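# Six arms lay a framed panel onto sawhorses

## Task

Using the six arms, place the framed panel so it lies on the sawhorses, then open the grippers and pull the arms away; the panel counts only if it stays on the sawhorses without any robot supporting it. Arm bases, in metres in the scene frame, with facing measured in degrees counter-clockwise from +x: arm1 at x=-0.42 y=+1.01 z=+0.86 facing -85; arm2 at x=+0.34 y=+0.99 z=+0.84 facing -93; arm3 at x=-0.33 y=-1.00 z=+0.86 facing +91; arm4 at x=+0.41 y=-1.02 z=+0.89 facing +87; arm5 at x=+1.48 y=+0.03 z=+0.52 facing +175; arm6 at x=-1.48 y=-0.04 z=+0.46 facing +3.

## Robot and tools

Robots. Six identical i2rt Big YAM arms, arm1 to arm6, each with six joints, a two-finger gripper and a wrist camera. arm1 and arm2 stand on the +y side facing roughly -y, arm3 and arm4 on the -y side facing roughly +y, arm5 at +x facing -x, arm6 at -x facing +x. A hand reaches about 1.0 m from its joint1 axis. A fixed room camera, cam_high, sits near (-1.18, 0.26, 2.25) looking down.

Frame. One shared scene frame in metres: origin on the floor, +z up. The hand point is midway between the fingertips; the hand's z axis runs along the fingers and the fingers close along its y axis. With joints 1 and 6 at 0 and the hand level and forward, the wrist camera rides on top of the hand looking toward the fingertips.

execute_actions. Argument actions: a list holding one action or nothing (empty list only returns state and images). An action is an object keyed by robot name (arm1 ... arm6); each value is {"joints": {...}} with absolute targets, not offsets, named joint1_rad to joint6_rad in radians and gripper_m in metres (fingertip separation). Several arms may appear in one action; all their motions start together and finish independently. A joint or arm left out keeps its earlier target and may still be pushing. Any unknown key or out-of-range value rejects the whole call and nothing moves. No action runs past 15 s. Optional cameras: list of arm1_cam_wrist ... arm6_cam_wrist, cam_high, or all; omitted/null/["all"] gives every camera, [] gives none. Images come back in the order named by the pictures line.

Joint ranges and signs (tolerance for done in brackets):
joint1_rad -2.879 to 2.879 (±0.045): turns the arm about its base, positive counter-clockwise seen from above, 0 = unfolding along the base's facing.
joint2_rad 0 to 3.141 (±0.14): shoulder; 0 points the upper arm backward about level, increasing lifts it up then forward.
joint3_rad 0 to 3.019 (±0.09): elbow; 0 folds the forearm onto the upper arm, increasing opens it.
joint4_rad -1.692 to 1.57 (±0.055): hand pitch, positive tips fingers up.
joint5_rad -1.57 to 1.57 (±0.03): sideways hand swing, positive toward the arm's right.
joint6_rad -2.094 to 2.094 (±0.035): hand roll, positive clockwise viewed from behind the hand.
gripper_m 0 to 0.093 (±0.003). Finger force tops out near 50 to 62 N per pad, lower on some grippers.
Joints move at different speeds, so the hand can sweep a wide curve between two postures; stage moves to avoid swinging into things.

wait: seconds from 0 to 10; commands nothing new and returns the same state and images as an empty action.

zoom_image: camera (one camera name) and region [x0, y0, x1, y1] in pixels of that camera's latest full image, top-left origin, at most 504 by 504. Only cameras present in the latest result can be zoomed.

finished_scene: scene, the integer of the current scene. It is final; the panel must already rest on the sawhorses and stay there. Its result states whether the task succeeded and gives the next task.

Reading results. joint_status reports how each commanded motion ended. off_target: stopped short and may still push. contact_stop or time_out: the joint abandons its target and holds where it stopped, except that after time_out a joint may keep a target up to 0.375, 0.375, 0.113, 0.225, 0.075, 0.3 rad (joints 1 to 6) from its position and keep pushing; on_its_own lists such joints, where held at is the held target, not the current angle. To relieve the push, command the reported position. A line 'joint command not followed', usually with a cause:, means a collision guard blocked that arm's joint targets (the gripper still acts); those joints show not_followed and may be retried on later actions until valid targets arrive or the way clears. If any stop is reported, further execute_actions, wait and finished_scene calls later in the same reply are skipped. Tiny target changes may not move a joint. A joint carrying weight sags.

Heat. Holding loads, and pushing, warm the motors, even during thinking time. MOTOR HOT appears at 85 °C; at 100 °C the arm goes limp (OVER-TEMPERATURE FAULT) and drops what it holds, and its unfinished keys read limit_stop_at_motor_heat; resend targets after cooling.

Cameras. Wrist cameras are fisheye, 504x504; cam_high is pinhole with radial distortion, 504x504. Calibrations (K, distortion, T_world_to_cam mapping scene to camera) were given beforehand and may be off by a few degrees and millimetres; wrist camera poses also inherit joint reading errors.

Cautions. The robot keeps pushing after touching something and can push hard. Two robots pressing hard together fails the task and ends the run; a hard hit may too. Nothing reports robots touching, and the guard may react late and ignores fingers, gripper housings and wrist cameras. Objects touching robots do not count. Do not knock anything onto the floor or out of the work area. Avoid drops, slips and slams. Loose objects may occasionally get a brief push. Arms do not wait for each other. Time spent thinking lets the scene run with the last command held, and less robot motion time is better. Finish by opening the grippers and backing the arms away.

Each tool is called in YAML: its name, and indented under it one key for each argument.

## Session

execute_actions:
  actions: []

Scene clock: 0.00 s.
arm1.joint_positions: joint1_rad=+0.061 joint2_rad=+0.598 joint3_rad=+1.424 joint4_rad=-1.464 joint5_rad=+0.257 joint6_rad=+0.196 gripper_m=+0.094
arm1.joint_status: not commanded
arm1.hand: x=-0.4337 y=+0.8065 z=+1.4012 quat_wxyz=(-0.300, -0.681, -0.570, +0.349) (m; scene frame)
arm2.joint_positions: joint1_rad=+0.034 joint2_rad=+0.582 joint3_rad=+1.415 joint4_rad=-1.285 joint5_rad=-0.188 joint6_rad=+0.400 gripper_m=+0.094
arm2.joint_status: not commanded
arm2.hand: x=+0.3692 y=+0.7735 z=+1.4161 quat_wxyz=(-0.482, -0.679, -0.501, +0.234) (m; scene frame)
arm3.joint_positions: joint1_rad=-0.181 joint2_rad=+0.584 joint3_rad=+1.391 joint4_rad=-1.536 joint5_rad=+0.240 joint6_rad=-0.387 gripper_m=+0.094
arm3.joint_status: not commanded
arm3.hand: x=-0.2596 y=-0.8166 z=+1.3732 quat_wxyz=(-0.405, +0.680, -0.603, -0.098) (m; scene frame)
arm4.joint_positions: joint1_rad=+0.273 joint2_rad=+0.478 joint3_rad=+1.357 joint4_rad=-1.460 joint5_rad=+0.201 joint6_rad=-0.144 gripper_m=+0.095
arm4.joint_status: not commanded
arm4.hand: x=+0.4120 y=-0.8515 z=+1.4180 quat_wxyz=(-0.385, +0.694, -0.537, -0.286) (m; scene frame)
arm5.joint_positions: joint1_rad=+0.022 joint2_rad=+0.625 joint3_rad=+1.439 joint4_rad=-1.261 joint5_rad=+0.058 joint6_rad=+0.397 gripper_m=+0.095
arm5.joint_status: not commanded
arm5.hand: x=+1.2311 y=+0.0619 z=+1.0948 quat_wxyz=(+0.068, +0.823, -0.209, -0.523) (m; scene frame)
arm6.joint_positions: joint1_rad=-0.266 joint2_rad=+0.451 joint3_rad=+1.348 joint4_rad=-1.377 joint5_rad=-0.206 joint6_rad=+0.126 gripper_m=+0.095
arm6.joint_status: not commanded
arm6.hand: x=-1.3066 y=-0.0359 z=+1.0012 quat_wxyz=(-0.519, -0.092, -0.848, -0.064) (m; scene frame)
pictures: arm1_cam_wrist, arm2_cam_wrist, arm3_cam_wrist, arm4_cam_wrist, arm5_cam_wrist, arm6_cam_wrist, cam_high
Images, in order (width x height): arm1_cam_wrist 504x504, arm2_cam_wrist 504x504, arm3_cam_wrist 504x504, arm4_cam_wrist 504x504, arm5_cam_wrist 504x504, arm6_cam_wrist 504x504, cam_high 504x504.

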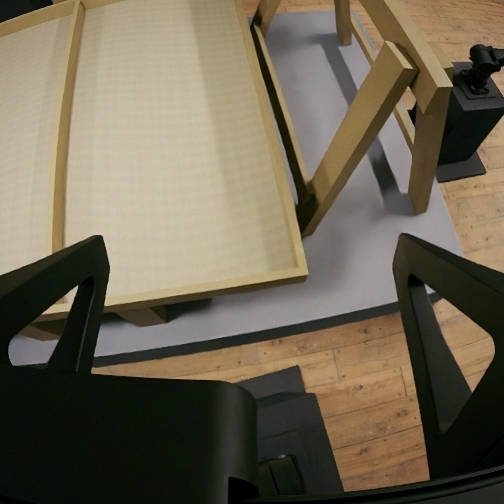

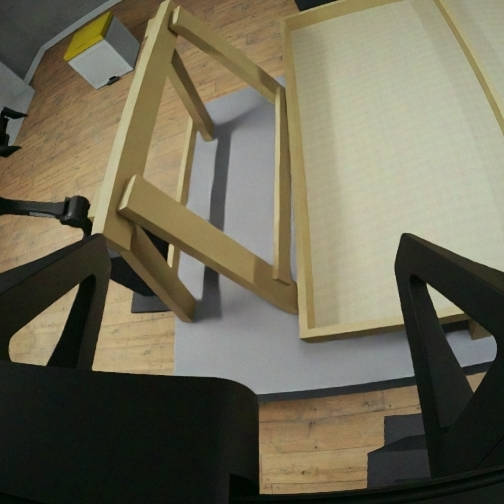

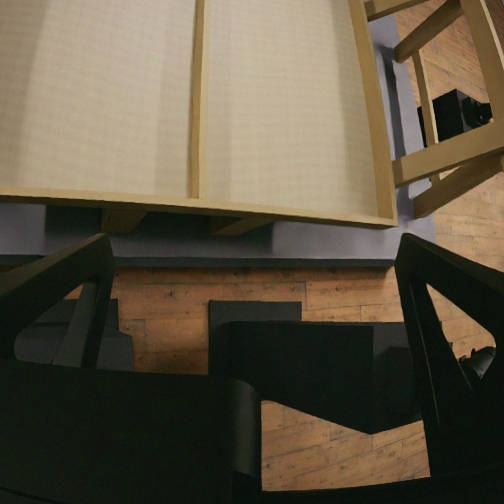

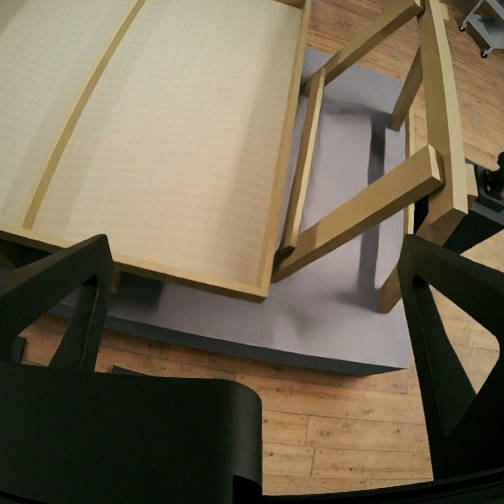

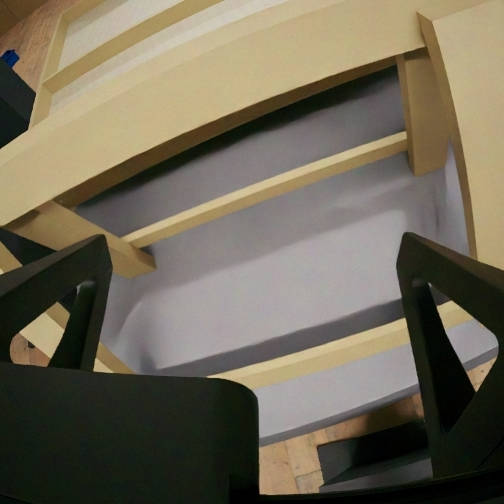

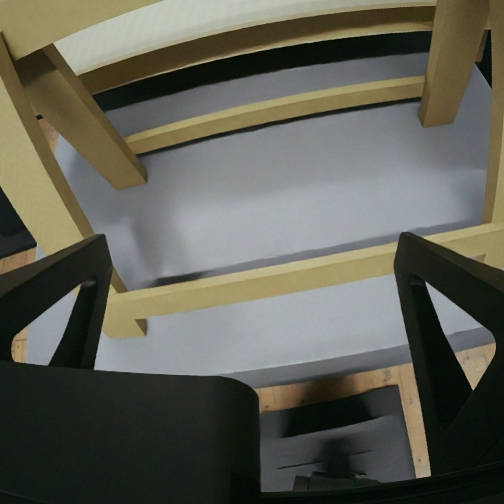

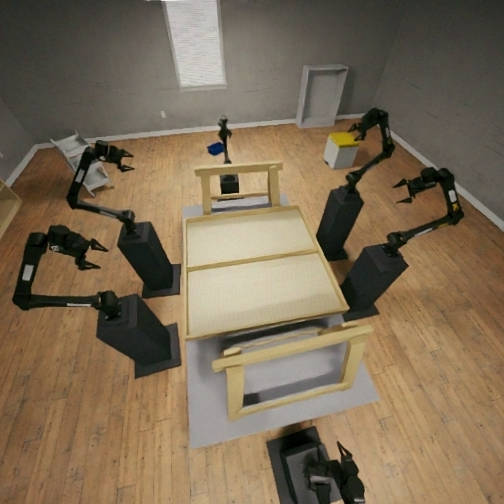

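zoom_image:
  camera: "cam_high"
  region: [170, 150, 390, 370]

zoom_image:
  camera: "cam_high"
  region: [170, 270, 400, 500]

Region (170, 150, 390, 370) of cam_high's 504x504 image, scaled by 2.291, with more detail than that image has.

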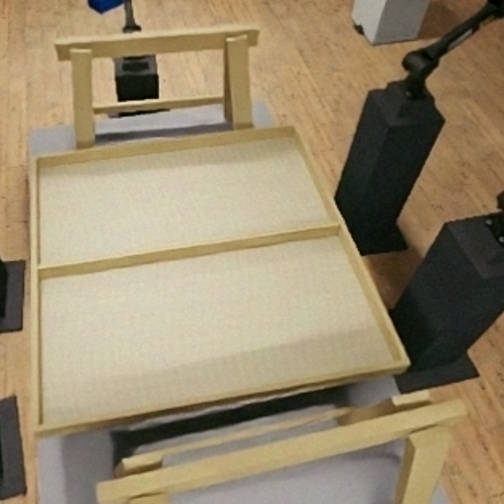

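Region (170, 270, 400, 500) of cam_high's 504x504 image, scaled by 2.191, with more detail than that image has.

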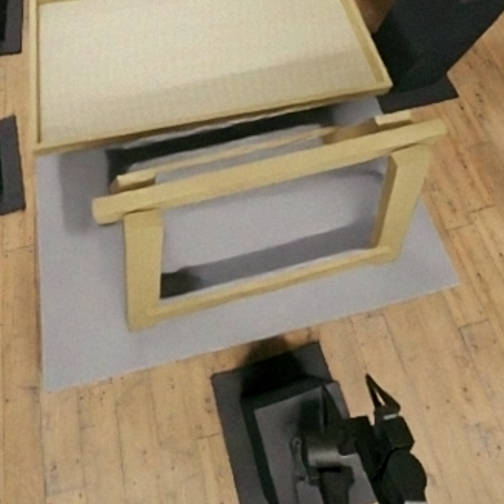

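execute_actions:
  actions:
    - {"arm1":{"joints":{"joint1_rad":0,"joint2_rad":1.2,"joint3_rad":1.0,"joint4_rad":-1.37,"joint5_rad":0,"joint6_rad":0}},"arm2":{"joints":{"joint1_rad":0,"joint2_rad":1.6,"joint3_rad":1.6,"joint4_rad":-1.0,"joint5_rad":0,"joint6_rad":0}},"arm3":{"joints":{"joint1_rad":0,"joint2_rad":1.8,"joint3_rad":1.3,"joint4_rad":-1.07,"joint5_rad":0,"joint6_rad":0}},"arm4":{"joints":{"joint1_rad":0,"joint2_rad":1.0,"joint3_rad":0.6,"joint4_rad":0,"joint5_rad":0,"joint6_rad":0}},"arm5":{"joints":{"joint1_rad":0,"joint2_rad":0.6,"joint3_rad":0.6,"joint4_rad":-0.3,"joint5_rad":0,"joint6_rad":0}},"arm6":{"joints":{"joint1_rad":0,"joint2_rad":1.0,"joint3_rad":0.4,"joint4_rad":-0.2,"joint5_rad":0,"joint6_rad":0}}}

Scene clock: 3.93 s.
arm1.joint_positions: joint1_rad=+0.004 joint2_rad=+1.208 joint3_rad=+0.989 joint4_rad=-1.370 joint5_rad=+0.005 joint6_rad=+0.008 gripper_m=+0.094
arm1.joint_status: all done
arm1.hand: x=-0.3908 y=+0.6921 z=+1.0437 quat_wxyz=(+0.008, -0.677, -0.736, -0.005) (m; scene frame)
arm2.joint_positions: joint1_rad=+0.007 joint2_rad=+1.611 joint3_rad=+1.583 joint4_rad=-1.016 joint5_rad=-0.002 joint6_rad=+0.014 gripper_m=+0.094
arm2.joint_status: all done
arm2.hand: x=+0.3111 y=+0.3813 z=+1.1288 quat_wxyz=(-0.181, -0.702, -0.662, +0.190) (m; scene frame)
arm3.joint_positions: joint1_rad=-0.003 joint2_rad=+1.802 joint3_rad=+1.285 joint4_rad=-1.077 joint5_rad=+0.004 joint6_rad=-0.011 gripper_m=+0.094
arm3.joint_status: all done
arm3.hand: x=-0.3344 y=-0.4984 z=+0.9068 quat_wxyz=(+0.009, +0.715, -0.698, +0.015) (m; scene frame)
arm4.joint_positions: joint1_rad=+0.010 joint2_rad=+1.004 joint3_rad=+0.604 joint4_rad=-0.027 joint5_rad=+0.002 joint6_rad=-0.009 gripper_m=+0.095
arm4.joint_status: all done
arm4.hand: x=+0.4340 y=-0.5681 z=+1.1270 quat_wxyz=(-0.393, +0.584, -0.606, -0.371) (m; scene frame)
arm5.joint_positions: joint1_rad=+0.011 joint2_rad=+0.607 joint3_rad=+0.592 joint4_rad=-0.317 joint5_rad=+0.003 joint6_rad=+0.009 gripper_m=+0.095
arm5.joint_status: all done
arm5.hand: x=+1.1082 y=+0.0611 z=+0.8313 quat_wxyz=(-0.015, +0.817, -0.036, -0.575) (m; scene frame)
arm6.joint_positions: joint1_rad=-0.011 joint2_rad=+1.014 joint3_rad=+0.405 joint4_rad=-0.214 joint5_rad=-0.002 joint6_rad=+0.012 gripper_m=+0.095
arm6.joint_status: all done
arm6.hand: x=-1.1154 y=-0.0213 z=+0.5466 quat_wxyz=(-0.364, +0.013, -0.931, -0.010) (m; scene frame)
pictures: arm1_cam_wrist, arm2_cam_wrist, arm3_cam_wrist, arm4_cam_wrist, arm5_cam_wrist, arm6_cam_wrist, cam_high
camera_calibration (this result's frames):
arm1_cam_wrist: T_world_to_cam=[[-0.994961, -0.0995733, 0.0117657, -0.338039], [-0.0723419, 0.794156, 0.603393, -1.20103], [-0.0694257, 0.599501, -0.797357, 0.512464], [0, 0, 0, 1]] pos_world=[-0.387642, 0.612925, 1.13729]
arm2_cam_wrist: T_world_to_cam=[[-0.998628, 0.0523536, -0.00140223, 0.298013], [0.0520161, 0.994597, 0.0898386, -0.489983], [0.00609803, 0.0896423, -0.995955, 1.20858], [0, 0, 0, 1]] pos_world=[0.315721, 0.363394, 1.24813]
arm3_cam_wrist: T_world_to_cam=[[0.99958, 0.0250951, -0.0144935, 0.363433], [0.0287043, -0.788568, 0.614277, -0.933352], [0.00398622, -0.614435, -0.788958, 0.532653], [0, 0, 0, 1]] pos_world=[-0.338612, -0.417852, 0.998844]
arm4_cam_wrist: T_world_to_cam=[[0.999604, -0.0274277, 0.00624235, -0.457497], [-0.0207774, -0.869536, -0.493432, 0.076122], [0.0189616, 0.493107, -0.869762, 1.37491], [0, 0, 0, 1]] pos_world=[0.432827, -0.624336, 1.23626]
arm5_cam_wrist: T_world_to_cam=[[0.0577262, 0.998213, -0.0154428, -0.114456], [0.8175, -0.0561431, -0.573186, -0.418365], [-0.573028, 0.0204633, -0.81928, 1.43577], [0, 0, 0, 1]] pos_world=[1.17136, 0.0613829, 0.934728]
arm6_cam_wrist: T_world_to_cam=[[0.0233425, -0.999726, 0.00168929, 0.00733926], [-0.994034, -0.0233896, -0.106536, -1.04814], [0.106546, 0.000807598, -0.994307, 0.786918], [0, 0, 0, 1]] pos_world=[-1.1259, -0.0178139, 0.670762]
Images, in order (width x height): arm1_cam_wrist 504x504, arm2_cam_wrist 504x504, arm3_cam_wrist 504x504, arm4_cam_wrist 504x504, arm5_cam_wrist 504x504, arm6_cam_wrist 504x504, cam_high 504x504.

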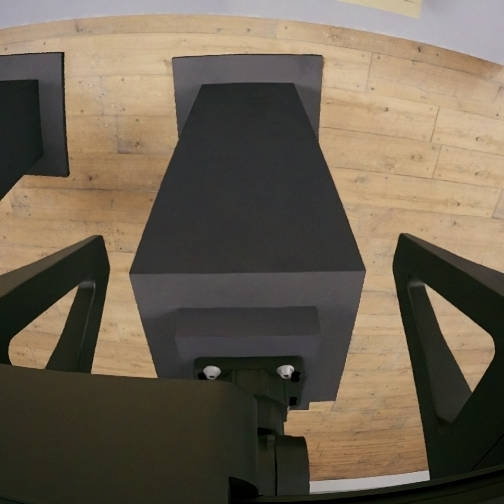

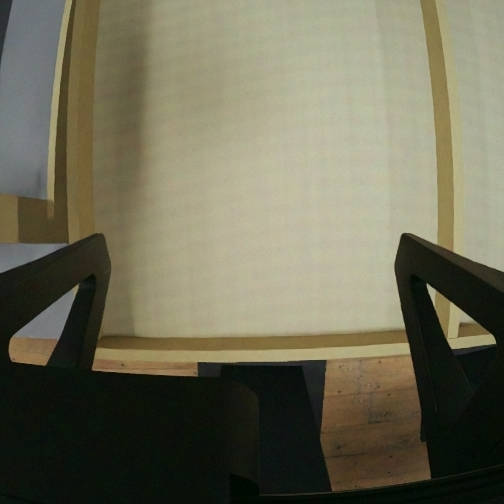

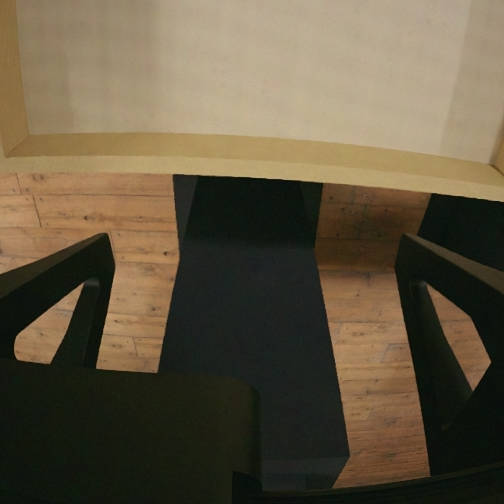

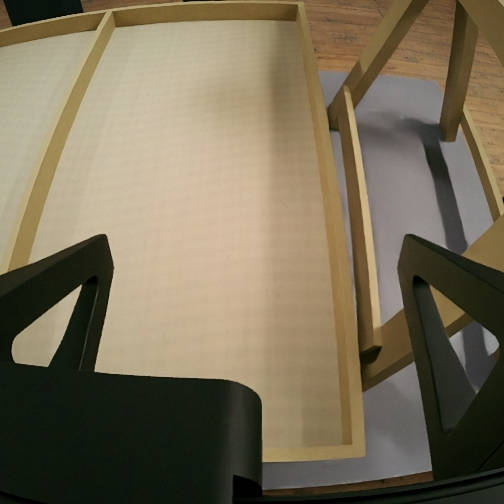

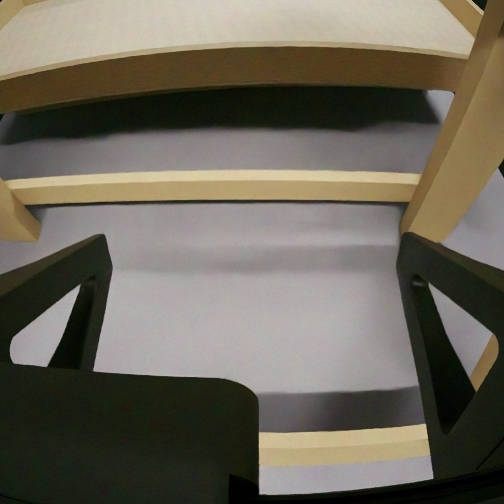

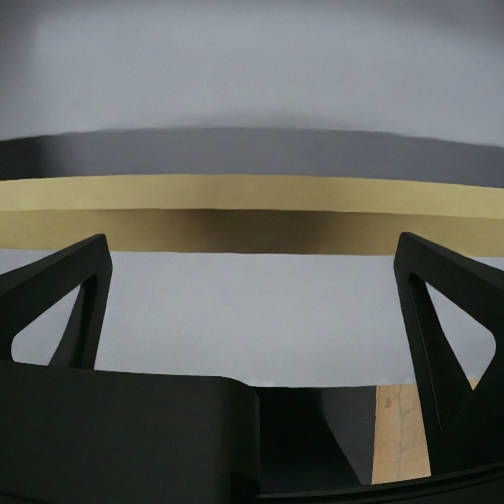

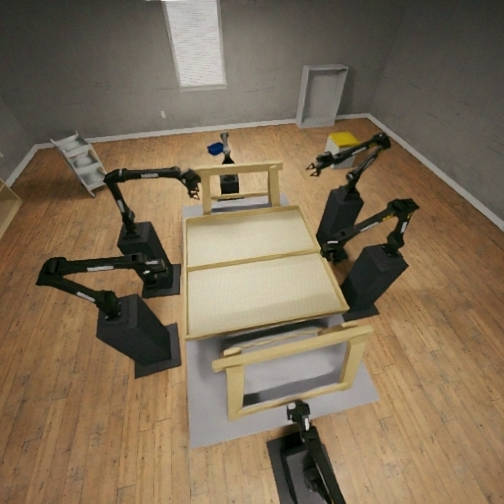

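execute_actions:
  actions:
    - {"arm1":{"joints":{"joint1_rad":-0.087,"joint2_rad":2.036,"joint3_rad":0.846,"joint4_rad":-0.381,"joint6_rad":1.57}},"arm2":{"joints":{"joint1_rad":0.052,"joint2_rad":1.967,"joint3_rad":0.787,"joint4_rad":-0.392,"joint6_rad":1.57}},"arm3":{"joints":{"joint1_rad":-0.017,"joint2_rad":2.016,"joint3_rad":0.829,"joint4_rad":-0.384,"joint6_rad":1.57}},"arm4":{"joints":{"joint1_rad":0.052,"joint2_rad":2.126,"joint3_rad":0.906,"joint4_rad":-0.351,"joint6_rad":1.57}},"arm5":{"joints":{"joint4_rad":0.6}},"arm6":{"joints":{"joint2_rad":0.8,"joint3_rad":0.5,"joint4_rad":0.7}}}

Scene clock: 9.37 s.
arm1.joint_positions: joint1_rad=-0.089 joint2_rad=+2.025 joint3_rad=+0.852 joint4_rad=-0.390 joint5_rad=+0.003 joint6_rad=+1.561 gripper_m=+0.094
arm1.joint_status: all done
arm1.hand: x=-0.4197 y=+0.6109 z=+0.7068 quat_wxyz=(-0.004, -1.000, -0.004, +0.001) (m; scene frame)
arm2.joint_positions: joint1_rad=+0.054 joint2_rad=+1.976 joint3_rad=+0.796 joint4_rad=-0.409 joint5_rad=-0.001 joint6_rad=+1.556 gripper_m=+0.094
arm2.joint_status: all done
arm2.hand: x=+0.3372 y=+0.6152 z=+0.6972 quat_wxyz=(+0.007, -1.000, -0.007, +0.002) (m; scene frame)
arm3.joint_positions: joint1_rad=-0.010 joint2_rad=+2.017 joint3_rad=+0.815 joint4_rad=-0.395 joint5_rad=+0.003 joint6_rad=+1.560 gripper_m=+0.094
arm3.joint_status: all done
arm3.hand: x=-0.3295 y=-0.6237 z=+0.7000 quat_wxyz=(-0.004, +0.009, -1.000, +0.018) (m; scene frame)
arm4.joint_positions: joint1_rad=+0.040 joint2_rad=+2.115 joint3_rad=+0.899 joint4_rad=-0.338 joint5_rad=+0.002 joint6_rad=+1.560 gripper_m=+0.095
arm4.joint_status: all done
arm4.hand: x=+0.4199 y=-0.6079 z=+0.7062 quat_wxyz=(-0.001, -0.002, -1.000, -0.007) (m; scene frame)
arm5.joint_positions: joint1_rad=+0.011 joint2_rad=+0.605 joint3_rad=+0.592 joint4_rad=+0.585 joint5_rad=+0.003 joint6_rad=+0.009 gripper_m=+0.095
arm5.joint_status: all done
arm5.hand: x=+1.1320 y=+0.0614 z=+1.0452 quat_wxyz=(-0.025, +0.483, -0.024, -0.875) (m; scene frame)
arm6.joint_positions: joint1_rad=-0.011 joint2_rad=+0.795 joint3_rad=+0.459 joint4_rad=+0.685 joint5_rad=-0.002 joint6_rad=+0.012 gripper_m=+0.095
arm6.joint_status: all done
arm6.hand: x=-1.0775 y=-0.0194 z=+0.8642 quat_wxyz=(-0.818, +0.009, -0.574, -0.021) (m; scene frame)
pictures: arm1_cam_wrist, arm2_cam_wrist, arm3_cam_wrist, arm4_cam_wrist, arm5_cam_wrist, arm6_cam_wrist, cam_high
camera_calibration (this result's frames):
arm1_cam_wrist: T_world_to_cam=[[-0.0238123, 0.999716, 0.00103325, -0.627351], [0.808713, 0.0186552, 0.587907, -0.0808474], [0.587721, 0.014835, -0.808928, 0.931666], [0, 0, 0, 1]] pos_world=[-0.497116, 0.61486, 0.801829]
arm2_cam_wrist: T_world_to_cam=[[-0.020005, 0.999711, 0.0133568, -0.611854], [0.815519, 0.00858781, 0.578666, -0.676821], [0.578384, 0.0224689, -0.815455, 0.480194], [0, 0, 0, 1]] pos_world=[0.261984, 0.6067, 0.791403]
arm3_cam_wrist: T_world_to_cam=[[0.0199068, -0.9997, 0.0142588, -0.623466], [-0.813975, -0.0079238, 0.580846, -0.672609], [-0.580559, -0.0231691, -0.813888, 0.486095], [0, 0, 0, 1]] pos_world=[-0.252869, -0.617346, 0.795199]
arm4_cam_wrist: T_world_to_cam=[[0.000257765, -0.99962, -0.0275817, -0.589358], [-0.811655, -0.0163206, 0.583909, -0.0764686], [-0.584137, 0.0222363, -0.81135, 0.95454], [0, 0, 0, 1]] pos_world=[0.495668, -0.611607, 0.802862]
arm5_cam_wrist: T_world_to_cam=[[0.0575694, 0.998336, -0.00317537, -0.125463], [0.0556186, -0.00638294, -0.998432, 0.988678], [-0.996791, 0.0573025, -0.0558935, 1.30415], [0, 0, 0, 1]] pos_world=[1.2522, 0.0568339, 1.05962]
arm6_cam_wrist: T_world_to_cam=[[0.0324068, -0.999388, -0.0131735, 0.0303618], [-0.287613, 0.0032982, -0.957741, 0.520702], [0.957198, 0.0348262, -0.28733, 1.40495], [0, 0, 0, 1]] pos_world=[-1.19604, -0.0203033, 0.902782]
Images, in order (width x height): arm1_cam_wrist 504x504, arm2_cam_wrist 504x504, arm3_cam_wrist 504x504, arm4_cam_wrist 504x504, arm5_cam_wrist 504x504, arm6_cam_wrist 504x504, cam_high 504x504.

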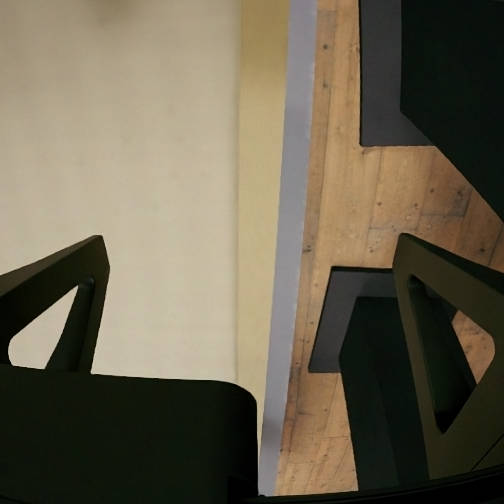

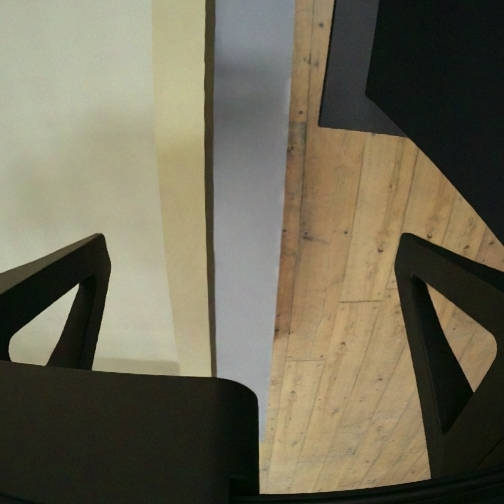

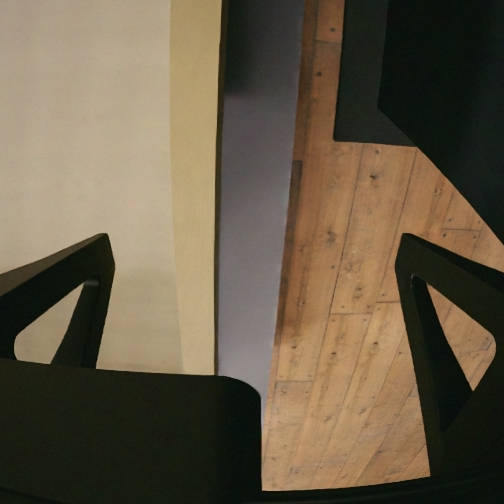

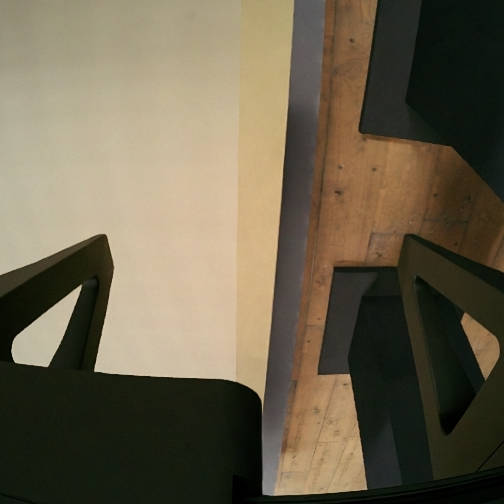

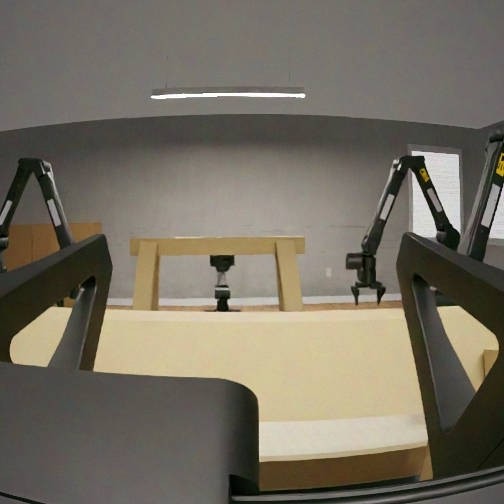

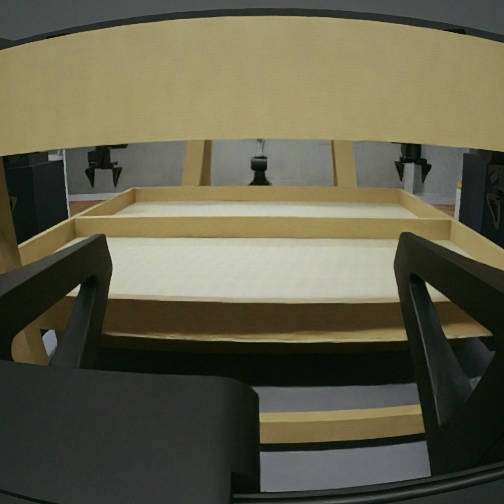

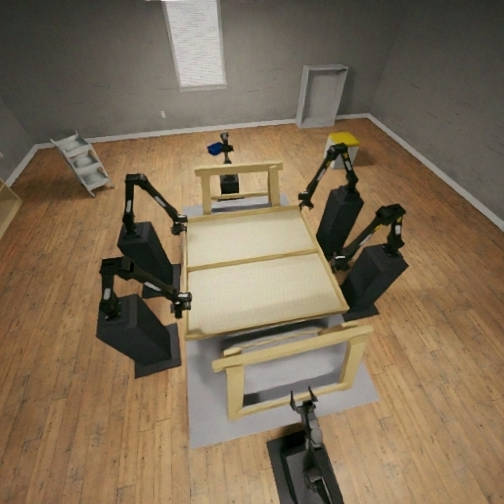

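execute_actions:
  actions:
    - {"arm1":{"joints":{"joint2_rad":2.186,"joint3_rad":0.876,"joint4_rad":-0.266}},"arm2":{"joints":{"joint2_rad":2.145,"joint3_rad":0.898,"joint4_rad":-0.329}},"arm3":{"joints":{"joint2_rad":2.177,"joint3_rad":0.902,"joint4_rad":-0.301}},"arm4":{"joints":{"joint2_rad":2.266,"joint3_rad":0.95,"joint4_rad":-0.26}},"arm5":{"joints":{"joint1_rad":0.087,"joint3_rad":0.209,"joint4_rad":0.0}},"arm6":{"joints":{"joint1_rad":-0.052,"joint3_rad":0.227,"joint4_rad":-0.3}}}
  cameras: []

execute_actions:
  actions:
    - {"arm1":{"joints":{"joint2_rad":2.336,"joint3_rad":0.9215,"joint4_rad":-0.156}},"arm2":{"joints":{"joint2_rad":2.295,"joint3_rad":0.943,"joint4_rad":-0.219}},"arm3":{"joints":{"joint2_rad":2.3275,"joint3_rad":0.947,"joint4_rad":-0.191}},"arm4":{"joints":{"joint2_rad":2.4165,"joint3_rad":0.999,"joint4_rad":-0.153}},"arm5":{"joints":{"joint2_rad":1.751,"joint4_rad":0.5}},"arm6":{"joints":{"joint2_rad":1.391,"joint4_rad":0.2}}}

Scene clock: 13.43 s.
arm1.joint_positions: joint1_rad=-0.089 joint2_rad=+2.184 joint3_rad=+0.862 joint4_rad=-0.274 joint5_rad=+0.003 joint6_rad=+1.562 gripper_m=+0.094
arm1.joint_status: all done
arm1.hand: x=-0.4196 y=+0.6267 z=+0.6491 quat_wxyz=(+0.012, -1.000, -0.004, +0.000) (m; scene frame)
arm2.joint_positions: joint1_rad=+0.054 joint2_rad=+2.161 joint3_rad=+0.887 joint4_rad=-0.340 joint5_rad=-0.001 joint6_rad=+1.557 gripper_m=+0.094
arm2.joint_status: all done
arm2.hand: x=+0.3368 y=+0.5993 z=+0.6412 quat_wxyz=(+0.020, -1.000, -0.006, +0.002) (m; scene frame)
arm3.joint_positions: joint1_rad=-0.010 joint2_rad=+2.175 joint3_rad=+0.897 joint4_rad=-0.307 joint5_rad=+0.003 joint6_rad=+1.560 gripper_m=+0.094
arm3.joint_status: all done
arm3.hand: x=-0.3294 y=-0.6027 z=+0.6508 quat_wxyz=(-0.004, +0.009, -1.000, +0.013) (m; scene frame)
arm4.joint_positions: joint1_rad=+0.040 joint2_rad=+2.261 joint3_rad=+0.947 joint4_rad=-0.274 joint5_rad=+0.002 joint6_rad=+1.561 gripper_m=+0.095
arm4.joint_status: all done
arm4.hand: x=+0.4198 y=-0.6131 z=+0.6549 quat_wxyz=(-0.001, -0.002, -1.000, +0.011) (m; scene frame)
arm5.joint_positions: joint1_rad=+0.081 joint2_rad=+0.601 joint3_rad=+0.191 joint4_rad=+0.007 joint5_rad=+0.002 joint6_rad=+0.009 gripper_m=+0.095
arm5.joint_status: all done
arm5.hand: x=+1.1487 y=+0.0340 z=+0.6675 quat_wxyz=(+0.006, +0.837, -0.007, -0.546) (m; scene frame)
arm6.joint_positions: joint1_rad=-0.038 joint2_rad=+0.795 joint3_rad=+0.226 joint4_rad=-0.292 joint5_rad=-0.002 joint6_rad=+0.012 gripper_m=+0.095
arm6.joint_status: all done
arm6.hand: x=-1.1878 y=-0.0323 z=+0.5138 quat_wxyz=(-0.347, +0.000, -0.938, -0.004) (m; scene frame)
pictures: none
No camera images: the call's "cameras" was empty. Leave "cameras" out to get every camera's image.

Scene clock: 15.20 s.
arm1.joint_positions: joint1_rad=-0.089 joint2_rad=+2.328 joint3_rad=+0.922 joint4_rad=-0.162 joint5_rad=+0.003 joint6_rad=+1.563 gripper_m=+0.094
arm1.joint_status: all done
arm1.hand: x=-0.4195 y=+0.6154 z=+0.6003 quat_wxyz=(-0.002, -1.000, -0.003, +0.000) (m; scene frame)
arm2.joint_positions: joint1_rad=+0.054 joint2_rad=+2.310 joint3_rad=+0.940 joint4_rad=-0.232 joint5_rad=-0.001 joint6_rad=+1.557 gripper_m=+0.094
arm2.joint_status: all done
arm2.hand: x=+0.3365 y=+0.5937 z=+0.5893 quat_wxyz=(+0.014, -1.000, -0.006, +0.002) (m; scene frame)
arm3.joint_positions: joint1_rad=-0.010 joint2_rad=+2.328 joint3_rad=+0.942 joint4_rad=-0.201 joint5_rad=+0.003 joint6_rad=+1.561 gripper_m=+0.094
arm3.joint_status: all done
arm3.hand: x=-0.3291 y=-0.6053 z=+0.5968 quat_wxyz=(-0.004, +0.008, -1.000, +0.013) (m; scene frame)
arm4.joint_positions: joint1_rad=+0.040 joint2_rad=+2.411 joint3_rad=+0.996 joint4_rad=-0.168 joint5_rad=+0.002 joint6_rad=+1.561 gripper_m=+0.095
arm4.joint_status: all done
arm4.hand: x=+0.4198 y=-0.6160 z=+0.6003 quat_wxyz=(-0.001, -0.002, -1.000, +0.008) (m; scene frame)
arm5.joint_positions: joint1_rad=+0.081 joint2_rad=+1.748 joint3_rad=+0.200 joint4_rad=+0.487 joint5_rad=+0.002 joint6_rad=+0.009 gripper_m=+0.095
arm5.joint_status: all done
arm5.hand: x=+1.1923 y=+0.0314 z=+0.4106 quat_wxyz=(+0.005, +0.969, -0.006, -0.246) (m; scene frame)
arm6.joint_positions: joint1_rad=-0.038 joint2_rad=+1.378 joint3_rad=+0.226 joint4_rad=+0.186 joint5_rad=-0.002 joint6_rad=+0.012 gripper_m=+0.095
arm6.joint_status: all done
arm6.hand: x=-1.1640 y=-0.0321 z=+0.4219 quat_wxyz=(-0.297, +0.000, -0.955, -0.004) (m; scene frame)
pictures: arm1_cam_wrist, arm2_cam_wrist, arm3_cam_wrist, arm4_cam_wrist, arm5_cam_wrist, arm6_cam_wrist, cam_high
camera_calibration (this result's frames):
arm1_cam_wrist: T_world_to_cam=[[-0.0226792, 0.999722, 0.00637097, -0.634432], [0.808724, 0.0145991, 0.588008, -0.0160656], [0.587752, 0.0184879, -0.80883, 0.843032], [0, 0, 0, 1]] pos_world=[-0.496889, 0.618905, 0.695358]
arm2_cam_wrist: T_world_to_cam=[[-0.0184045, 0.999484, 0.0263147, -0.596988], [0.815534, -0.000219196, 0.578709, -0.608455], [0.578416, 0.0321114, -0.815109, 0.387117], [0, 0, 0, 1]] pos_world=[0.261314, 0.584116, 0.683371]
arm3_cam_wrist: T_world_to_cam=[[0.018808, -0.999814, 0.00433323, -0.598052], [-0.813967, -0.0127948, 0.58077, -0.615138], [-0.580606, -0.0144502, -0.814056, 0.40807], [0, 0, 0, 1]] pos_world=[-0.252526, -0.599915, 0.692037]
arm4_cam_wrist: T_world_to_cam=[[-0.000880951, -0.999998, 0.00178408, -0.617691], [-0.811421, 0.00175755, 0.58446, -0.00417601], [-0.584462, -0.000932759, -0.811421, 0.854606], [0, 0, 0, 1]] pos_world=[0.495552, -0.616885, 0.696988]
arm5_cam_wrist: T_world_to_cam=[[-0.00523165, 0.999709, -0.0235625, -0.0178411], [0.992937, 0.00798628, 0.118377, -1.225], [0.11853, -0.0227768, -0.992689, 0.387932], [0, 0, 0, 1]] pos_world=[1.17027, 0.0364549, 0.529687]
arm6_cam_wrist: T_world_to_cam=[[-0.00469287, -0.999979, 0.00457954, -0.0360073], [-0.999372, 0.00485079, 0.0351044, -1.17503], [-0.0351258, -0.00441193, -0.999373, 0.505118], [0, 0, 0, 1]] pos_world=[-1.15672, -0.0280782, 0.546215]
Images, in order (width x height): arm1_cam_wrist 504x504, arm2_cam_wrist 504x504, arm3_cam_wrist 504x504, arm4_cam_wrist 504x504, arm5_cam_wrist 504x504, arm6_cam_wrist 504x504, cam_high 504x504.

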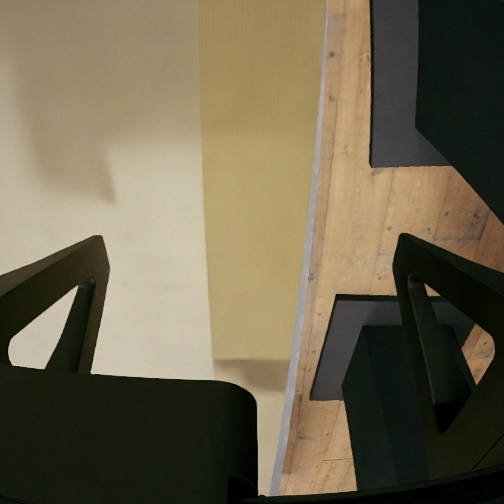

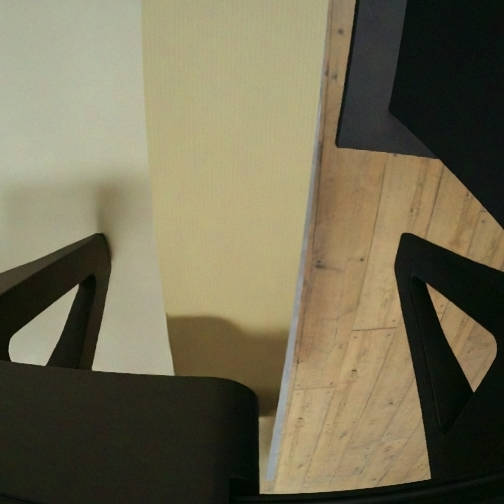

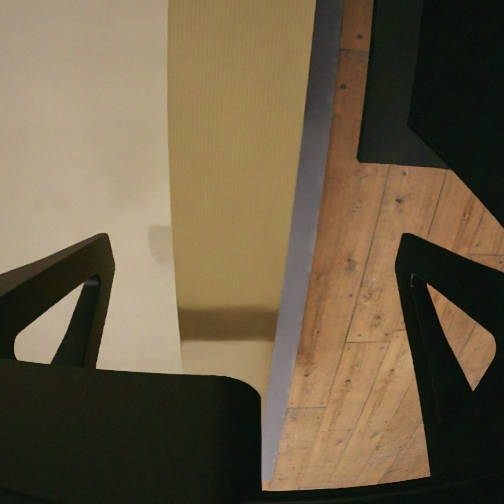

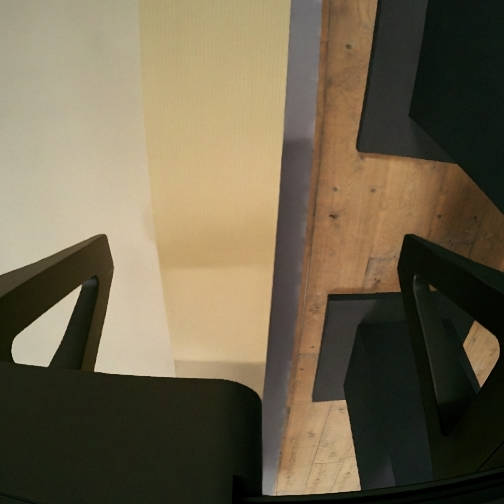

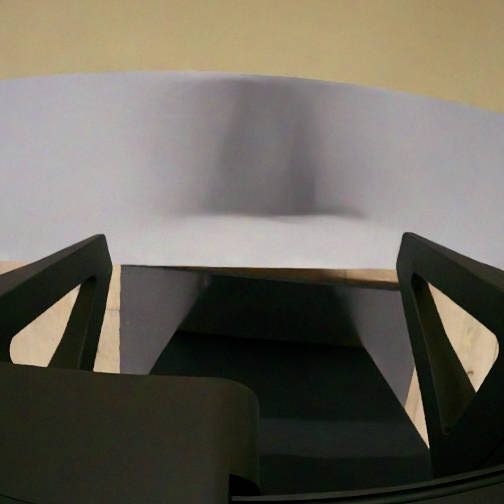

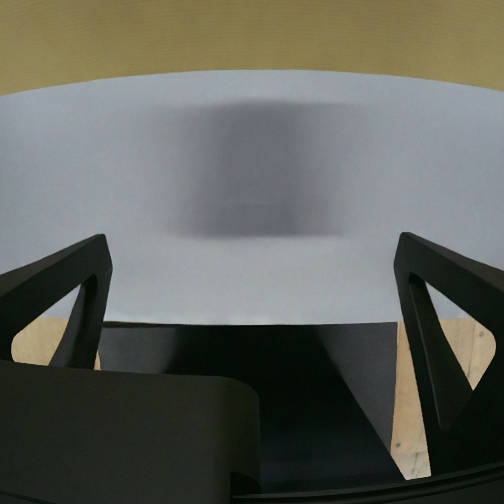

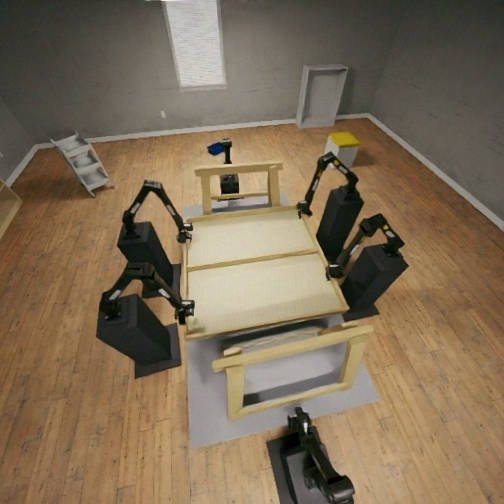

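execute_actions:
  actions:
    - {"arm1":{"joints":{"joint2_rad":2.386,"joint3_rad":0.942,"joint4_rad":-0.121}},"arm2":{"joints":{"joint2_rad":2.262,"joint3_rad":0.938,"joint4_rad":-0.24}},"arm5":{"joints":{"joint4_rad":0.742}},"arm6":{"joints":{"joint4_rad":0.364}}}
  cameras: []

execute_actions:
  actions:
    - {"arm1":{"joints":{"gripper_m":0}},"arm2":{"joints":{"gripper_m":0}},"arm3":{"joints":{"gripper_m":0}},"arm4":{"joints":{"gripper_m":0}}}

Scene clock: 16.77 s.
arm1.joint_positions: joint1_rad=-0.089 joint2_rad=+2.362 joint3_rad=+0.930 joint4_rad=-0.129 joint5_rad=+0.003 joint6_rad=+1.563 gripper_m=+0.094
arm1.joint_status: all done
arm1.hand: x=-0.4195 y=+0.6160 z=+0.5880 quat_wxyz=(-0.005, -1.000, -0.003, +0.001) (m; scene frame)
arm2.joint_positions: joint1_rad=+0.054 joint2_rad=+2.278 joint3_rad=+0.940 joint4_rad=-0.232 joint5_rad=-0.001 joint6_rad=+1.557 gripper_m=+0.094
arm2.joint_status: all done
arm2.hand: x=+0.3366 y=+0.5815 z=+0.6015 quat_wxyz=(-0.002, -1.000, -0.006, +0.002) (m; scene frame)
arm3.joint_positions: joint1_rad=-0.010 joint2_rad=+2.328 joint3_rad=+0.942 joint4_rad=-0.201 joint5_rad=+0.003 joint6_rad=+1.561 gripper_m=+0.094
arm3.joint_status: not commanded
arm3.hand: x=-0.3291 y=-0.6053 z=+0.5968 quat_wxyz=(-0.004, +0.008, -1.000, +0.013) (m; scene frame)
arm4.joint_positions: joint1_rad=+0.040 joint2_rad=+2.411 joint3_rad=+0.996 joint4_rad=-0.168 joint5_rad=+0.002 joint6_rad=+1.561 gripper_m=+0.095
arm4.joint_status: not commanded
arm4.hand: x=+0.4198 y=-0.6160 z=+0.6003 quat_wxyz=(-0.001, -0.002, -1.000, +0.008) (m; scene frame)
arm5.joint_positions: joint1_rad=+0.081 joint2_rad=+1.748 joint3_rad=+0.200 joint4_rad=+0.726 joint5_rad=+0.002 joint6_rad=+0.009 gripper_m=+0.095
arm5.joint_status: all done
arm5.hand: x=+1.1443 y=+0.0318 z=+0.4446 quat_wxyz=(+0.005, +0.933, -0.006, -0.360) (m; scene frame)
arm6.joint_positions: joint1_rad=-0.038 joint2_rad=+1.378 joint3_rad=+0.226 joint4_rad=+0.350 joint5_rad=-0.002 joint6_rad=+0.012 gripper_m=+0.095
arm6.joint_status: all done
arm6.hand: x=-1.1329 y=-0.0317 z=+0.4472 quat_wxyz=(-0.374, +0.000, -0.927, -0.005) (m; scene frame)
pictures: none
No camera images: the call's "cameras" was empty. Leave "cameras" out to get every camera's image.

Scene clock: 17.50 s.
arm1.joint_positions: joint1_rad=-0.089 joint2_rad=+2.362 joint3_rad=+0.930 joint4_rad=-0.128 joint5_rad=+0.003 joint6_rad=+1.573 gripper_m=+0.018
arm1.joint_status: gripper_m off_target (ended at +0.018, target +0.000)
arm1.hand: x=-0.4195 y=+0.6158 z=+0.5879 quat_wxyz=(-0.005, -1.000, +0.002, +0.000) (m; scene frame)
arm2.joint_positions: joint1_rad=+0.053 joint2_rad=+2.278 joint3_rad=+0.934 joint4_rad=-0.237 joint5_rad=-0.002 joint6_rad=+1.579 gripper_m=+0.018
arm2.joint_status: gripper_m off_target (ended at +0.018, target +0.000)
arm2.hand: x=+0.3365 y=+0.5863 z=+0.6010 quat_wxyz=(+0.003, -1.000, +0.005, +0.002) (m; scene frame)
arm3.joint_positions: joint1_rad=-0.011 joint2_rad=+2.328 joint3_rad=+0.950 joint4_rad=-0.192 joint5_rad=+0.001 joint6_rad=+1.585 gripper_m=+0.018
arm3.joint_status: gripper_m off_target (ended at +0.018, target +0.000)
arm3.hand: x=-0.3290 y=-0.5983 z=+0.5972 quat_wxyz=(-0.003, -0.004, -1.000, +0.005) (m; scene frame)
arm4.joint_positions: joint1_rad=+0.040 joint2_rad=+2.411 joint3_rad=+1.005 joint4_rad=-0.158 joint5_rad=+0.001 joint6_rad=+1.575 gripper_m=+0.019
arm4.joint_status: gripper_m off_target (ended at +0.019, target +0.000)
arm4.hand: x=+0.4198 y=-0.6076 z=+0.6010 quat_wxyz=(+0.000, -0.009, -1.000, -0.002) (m; scene frame)
arm5.joint_positions: joint1_rad=+0.081 joint2_rad=+1.748 joint3_rad=+0.200 joint4_rad=+0.726 joint5_rad=+0.002 joint6_rad=+0.009 gripper_m=+0.095
arm5.joint_status: not commanded
arm5.hand: x=+1.1443 y=+0.0318 z=+0.4446 quat_wxyz=(+0.005, +0.933, -0.006, -0.360) (m; scene frame)
arm6.joint_positions: joint1_rad=-0.038 joint2_rad=+1.378 joint3_rad=+0.226 joint4_rad=+0.350 joint5_rad=-0.002 joint6_rad=+0.012 gripper_m=+0.095
arm6.joint_status: not commanded
arm6.hand: x=-1.1329 y=-0.0317 z=+0.4472 quat_wxyz=(-0.374, +0.000, -0.927, -0.005) (m; scene frame)
pictures: arm1_cam_wrist, arm2_cam_wrist, arm3_cam_wrist, arm4_cam_wrist, arm5_cam_wrist, arm6_cam_wrist, cam_high
camera_calibration (this result's frames):
arm1_cam_wrist: T_world_to_cam=[[-0.0119852, 0.999928, -0.000887235, -0.626132], [0.808821, 0.0102162, 0.587967, -0.00604467], [0.587933, 0.00632926, -0.808885, 0.840585], [0, 0, 0, 1]] pos_world=[-0.496823, 0.620828, 0.682935]
arm2_cam_wrist: T_world_to_cam=[[0.00359813, 0.999982, 0.00485615, -0.584725], [0.815039, -0.00574627, 0.579377, -0.612184], [0.579395, 0.00187328, -0.815045, 0.41429], [0, 0, 0, 1]] pos_world=[0.261021, 0.580421, 0.69519]
arm3_cam_wrist: T_world_to_cam=[[-0.00672242, -0.999907, -0.0118563, -0.589894], [-0.813028, -0.00143763, 0.582223, -0.608942], [-0.582186, 0.0135534, -0.812943, 0.424221], [0, 0, 0, 1]] pos_world=[-0.252077, -0.596464, 0.692413]
arm4_cam_wrist: T_world_to_cam=[[-0.0153855, -0.999718, -0.0180694, -0.591102], [-0.811389, 0.00192253, 0.584503, -0.00447109], [-0.584304, 0.0236542, -0.81119, 0.869914], [0, 0, 0, 1]] pos_world=[0.495572, -0.611504, 0.697598]
arm5_cam_wrist: T_world_to_cam=[[-0.00830286, 0.999727, -0.0218253, -0.0149088], [0.992685, 0.00561155, -0.120599, -1.07481], [-0.120444, -0.022667, -0.992461, 0.700718], [0, 0, 0, 1]] pos_world=[1.15122, 0.0368192, 0.565489]
arm6_cam_wrist: T_world_to_cam=[[-0.00504179, -0.999985, 0.00194711, -0.0348187], [-0.99179, 0.00475165, -0.127789, -1.06344], [0.127777, -0.00257541, -0.9918, 0.712778], [0, 0, 0, 1]] pos_world=[-1.14597, -0.0279294, 0.571105]
Images, in order (width x height): arm1_cam_wrist 504x504, arm2_cam_wrist 504x504, arm3_cam_wrist 504x504, arm4_cam_wrist 504x504, arm5_cam_wrist 504x504, arm6_cam_wrist 504x504, cam_high 504x504.

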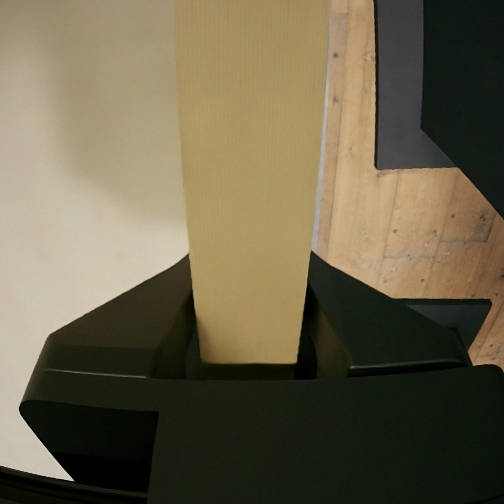

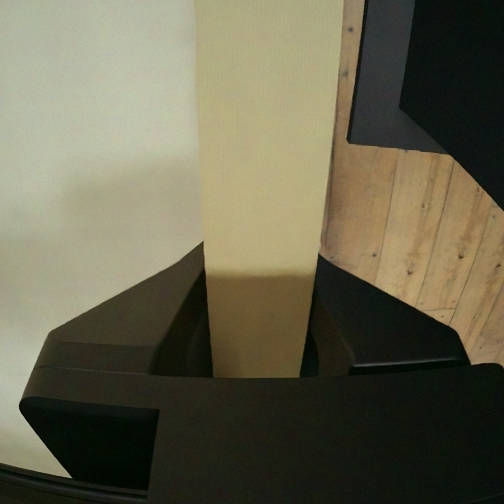

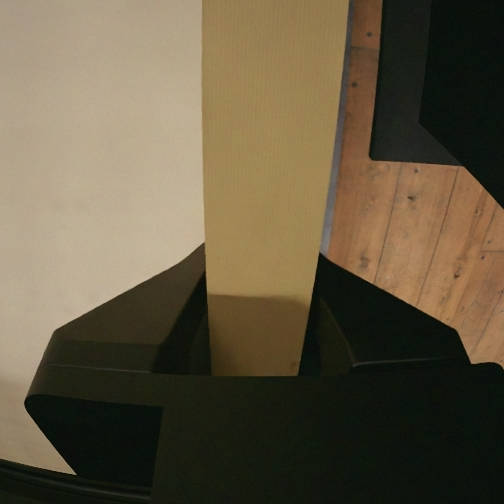

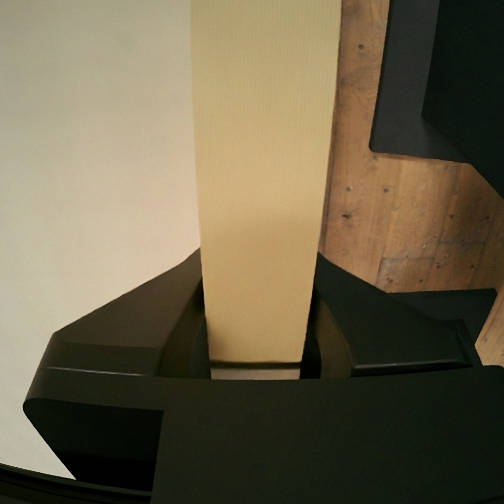

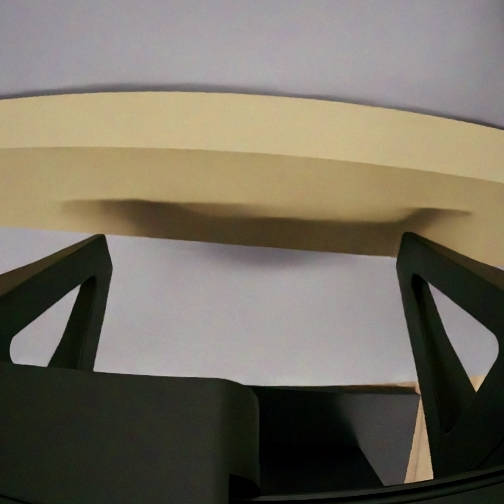

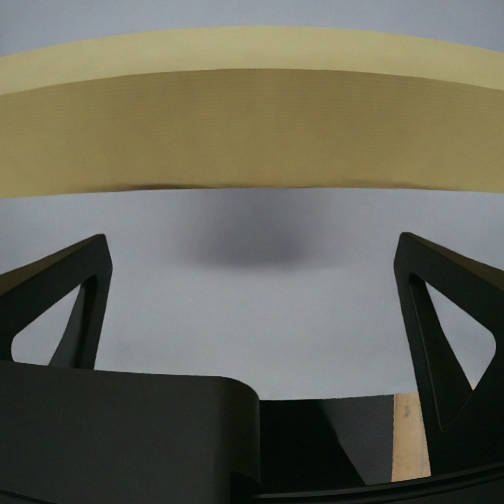

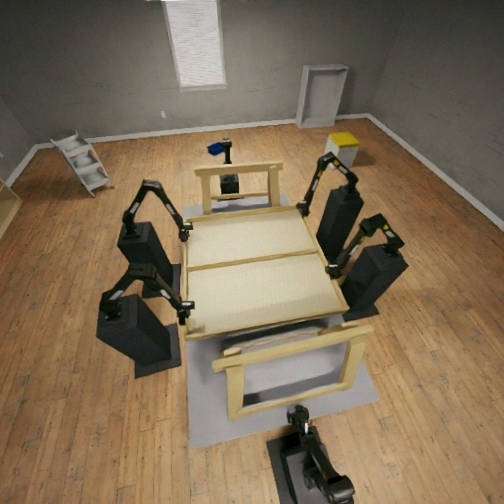

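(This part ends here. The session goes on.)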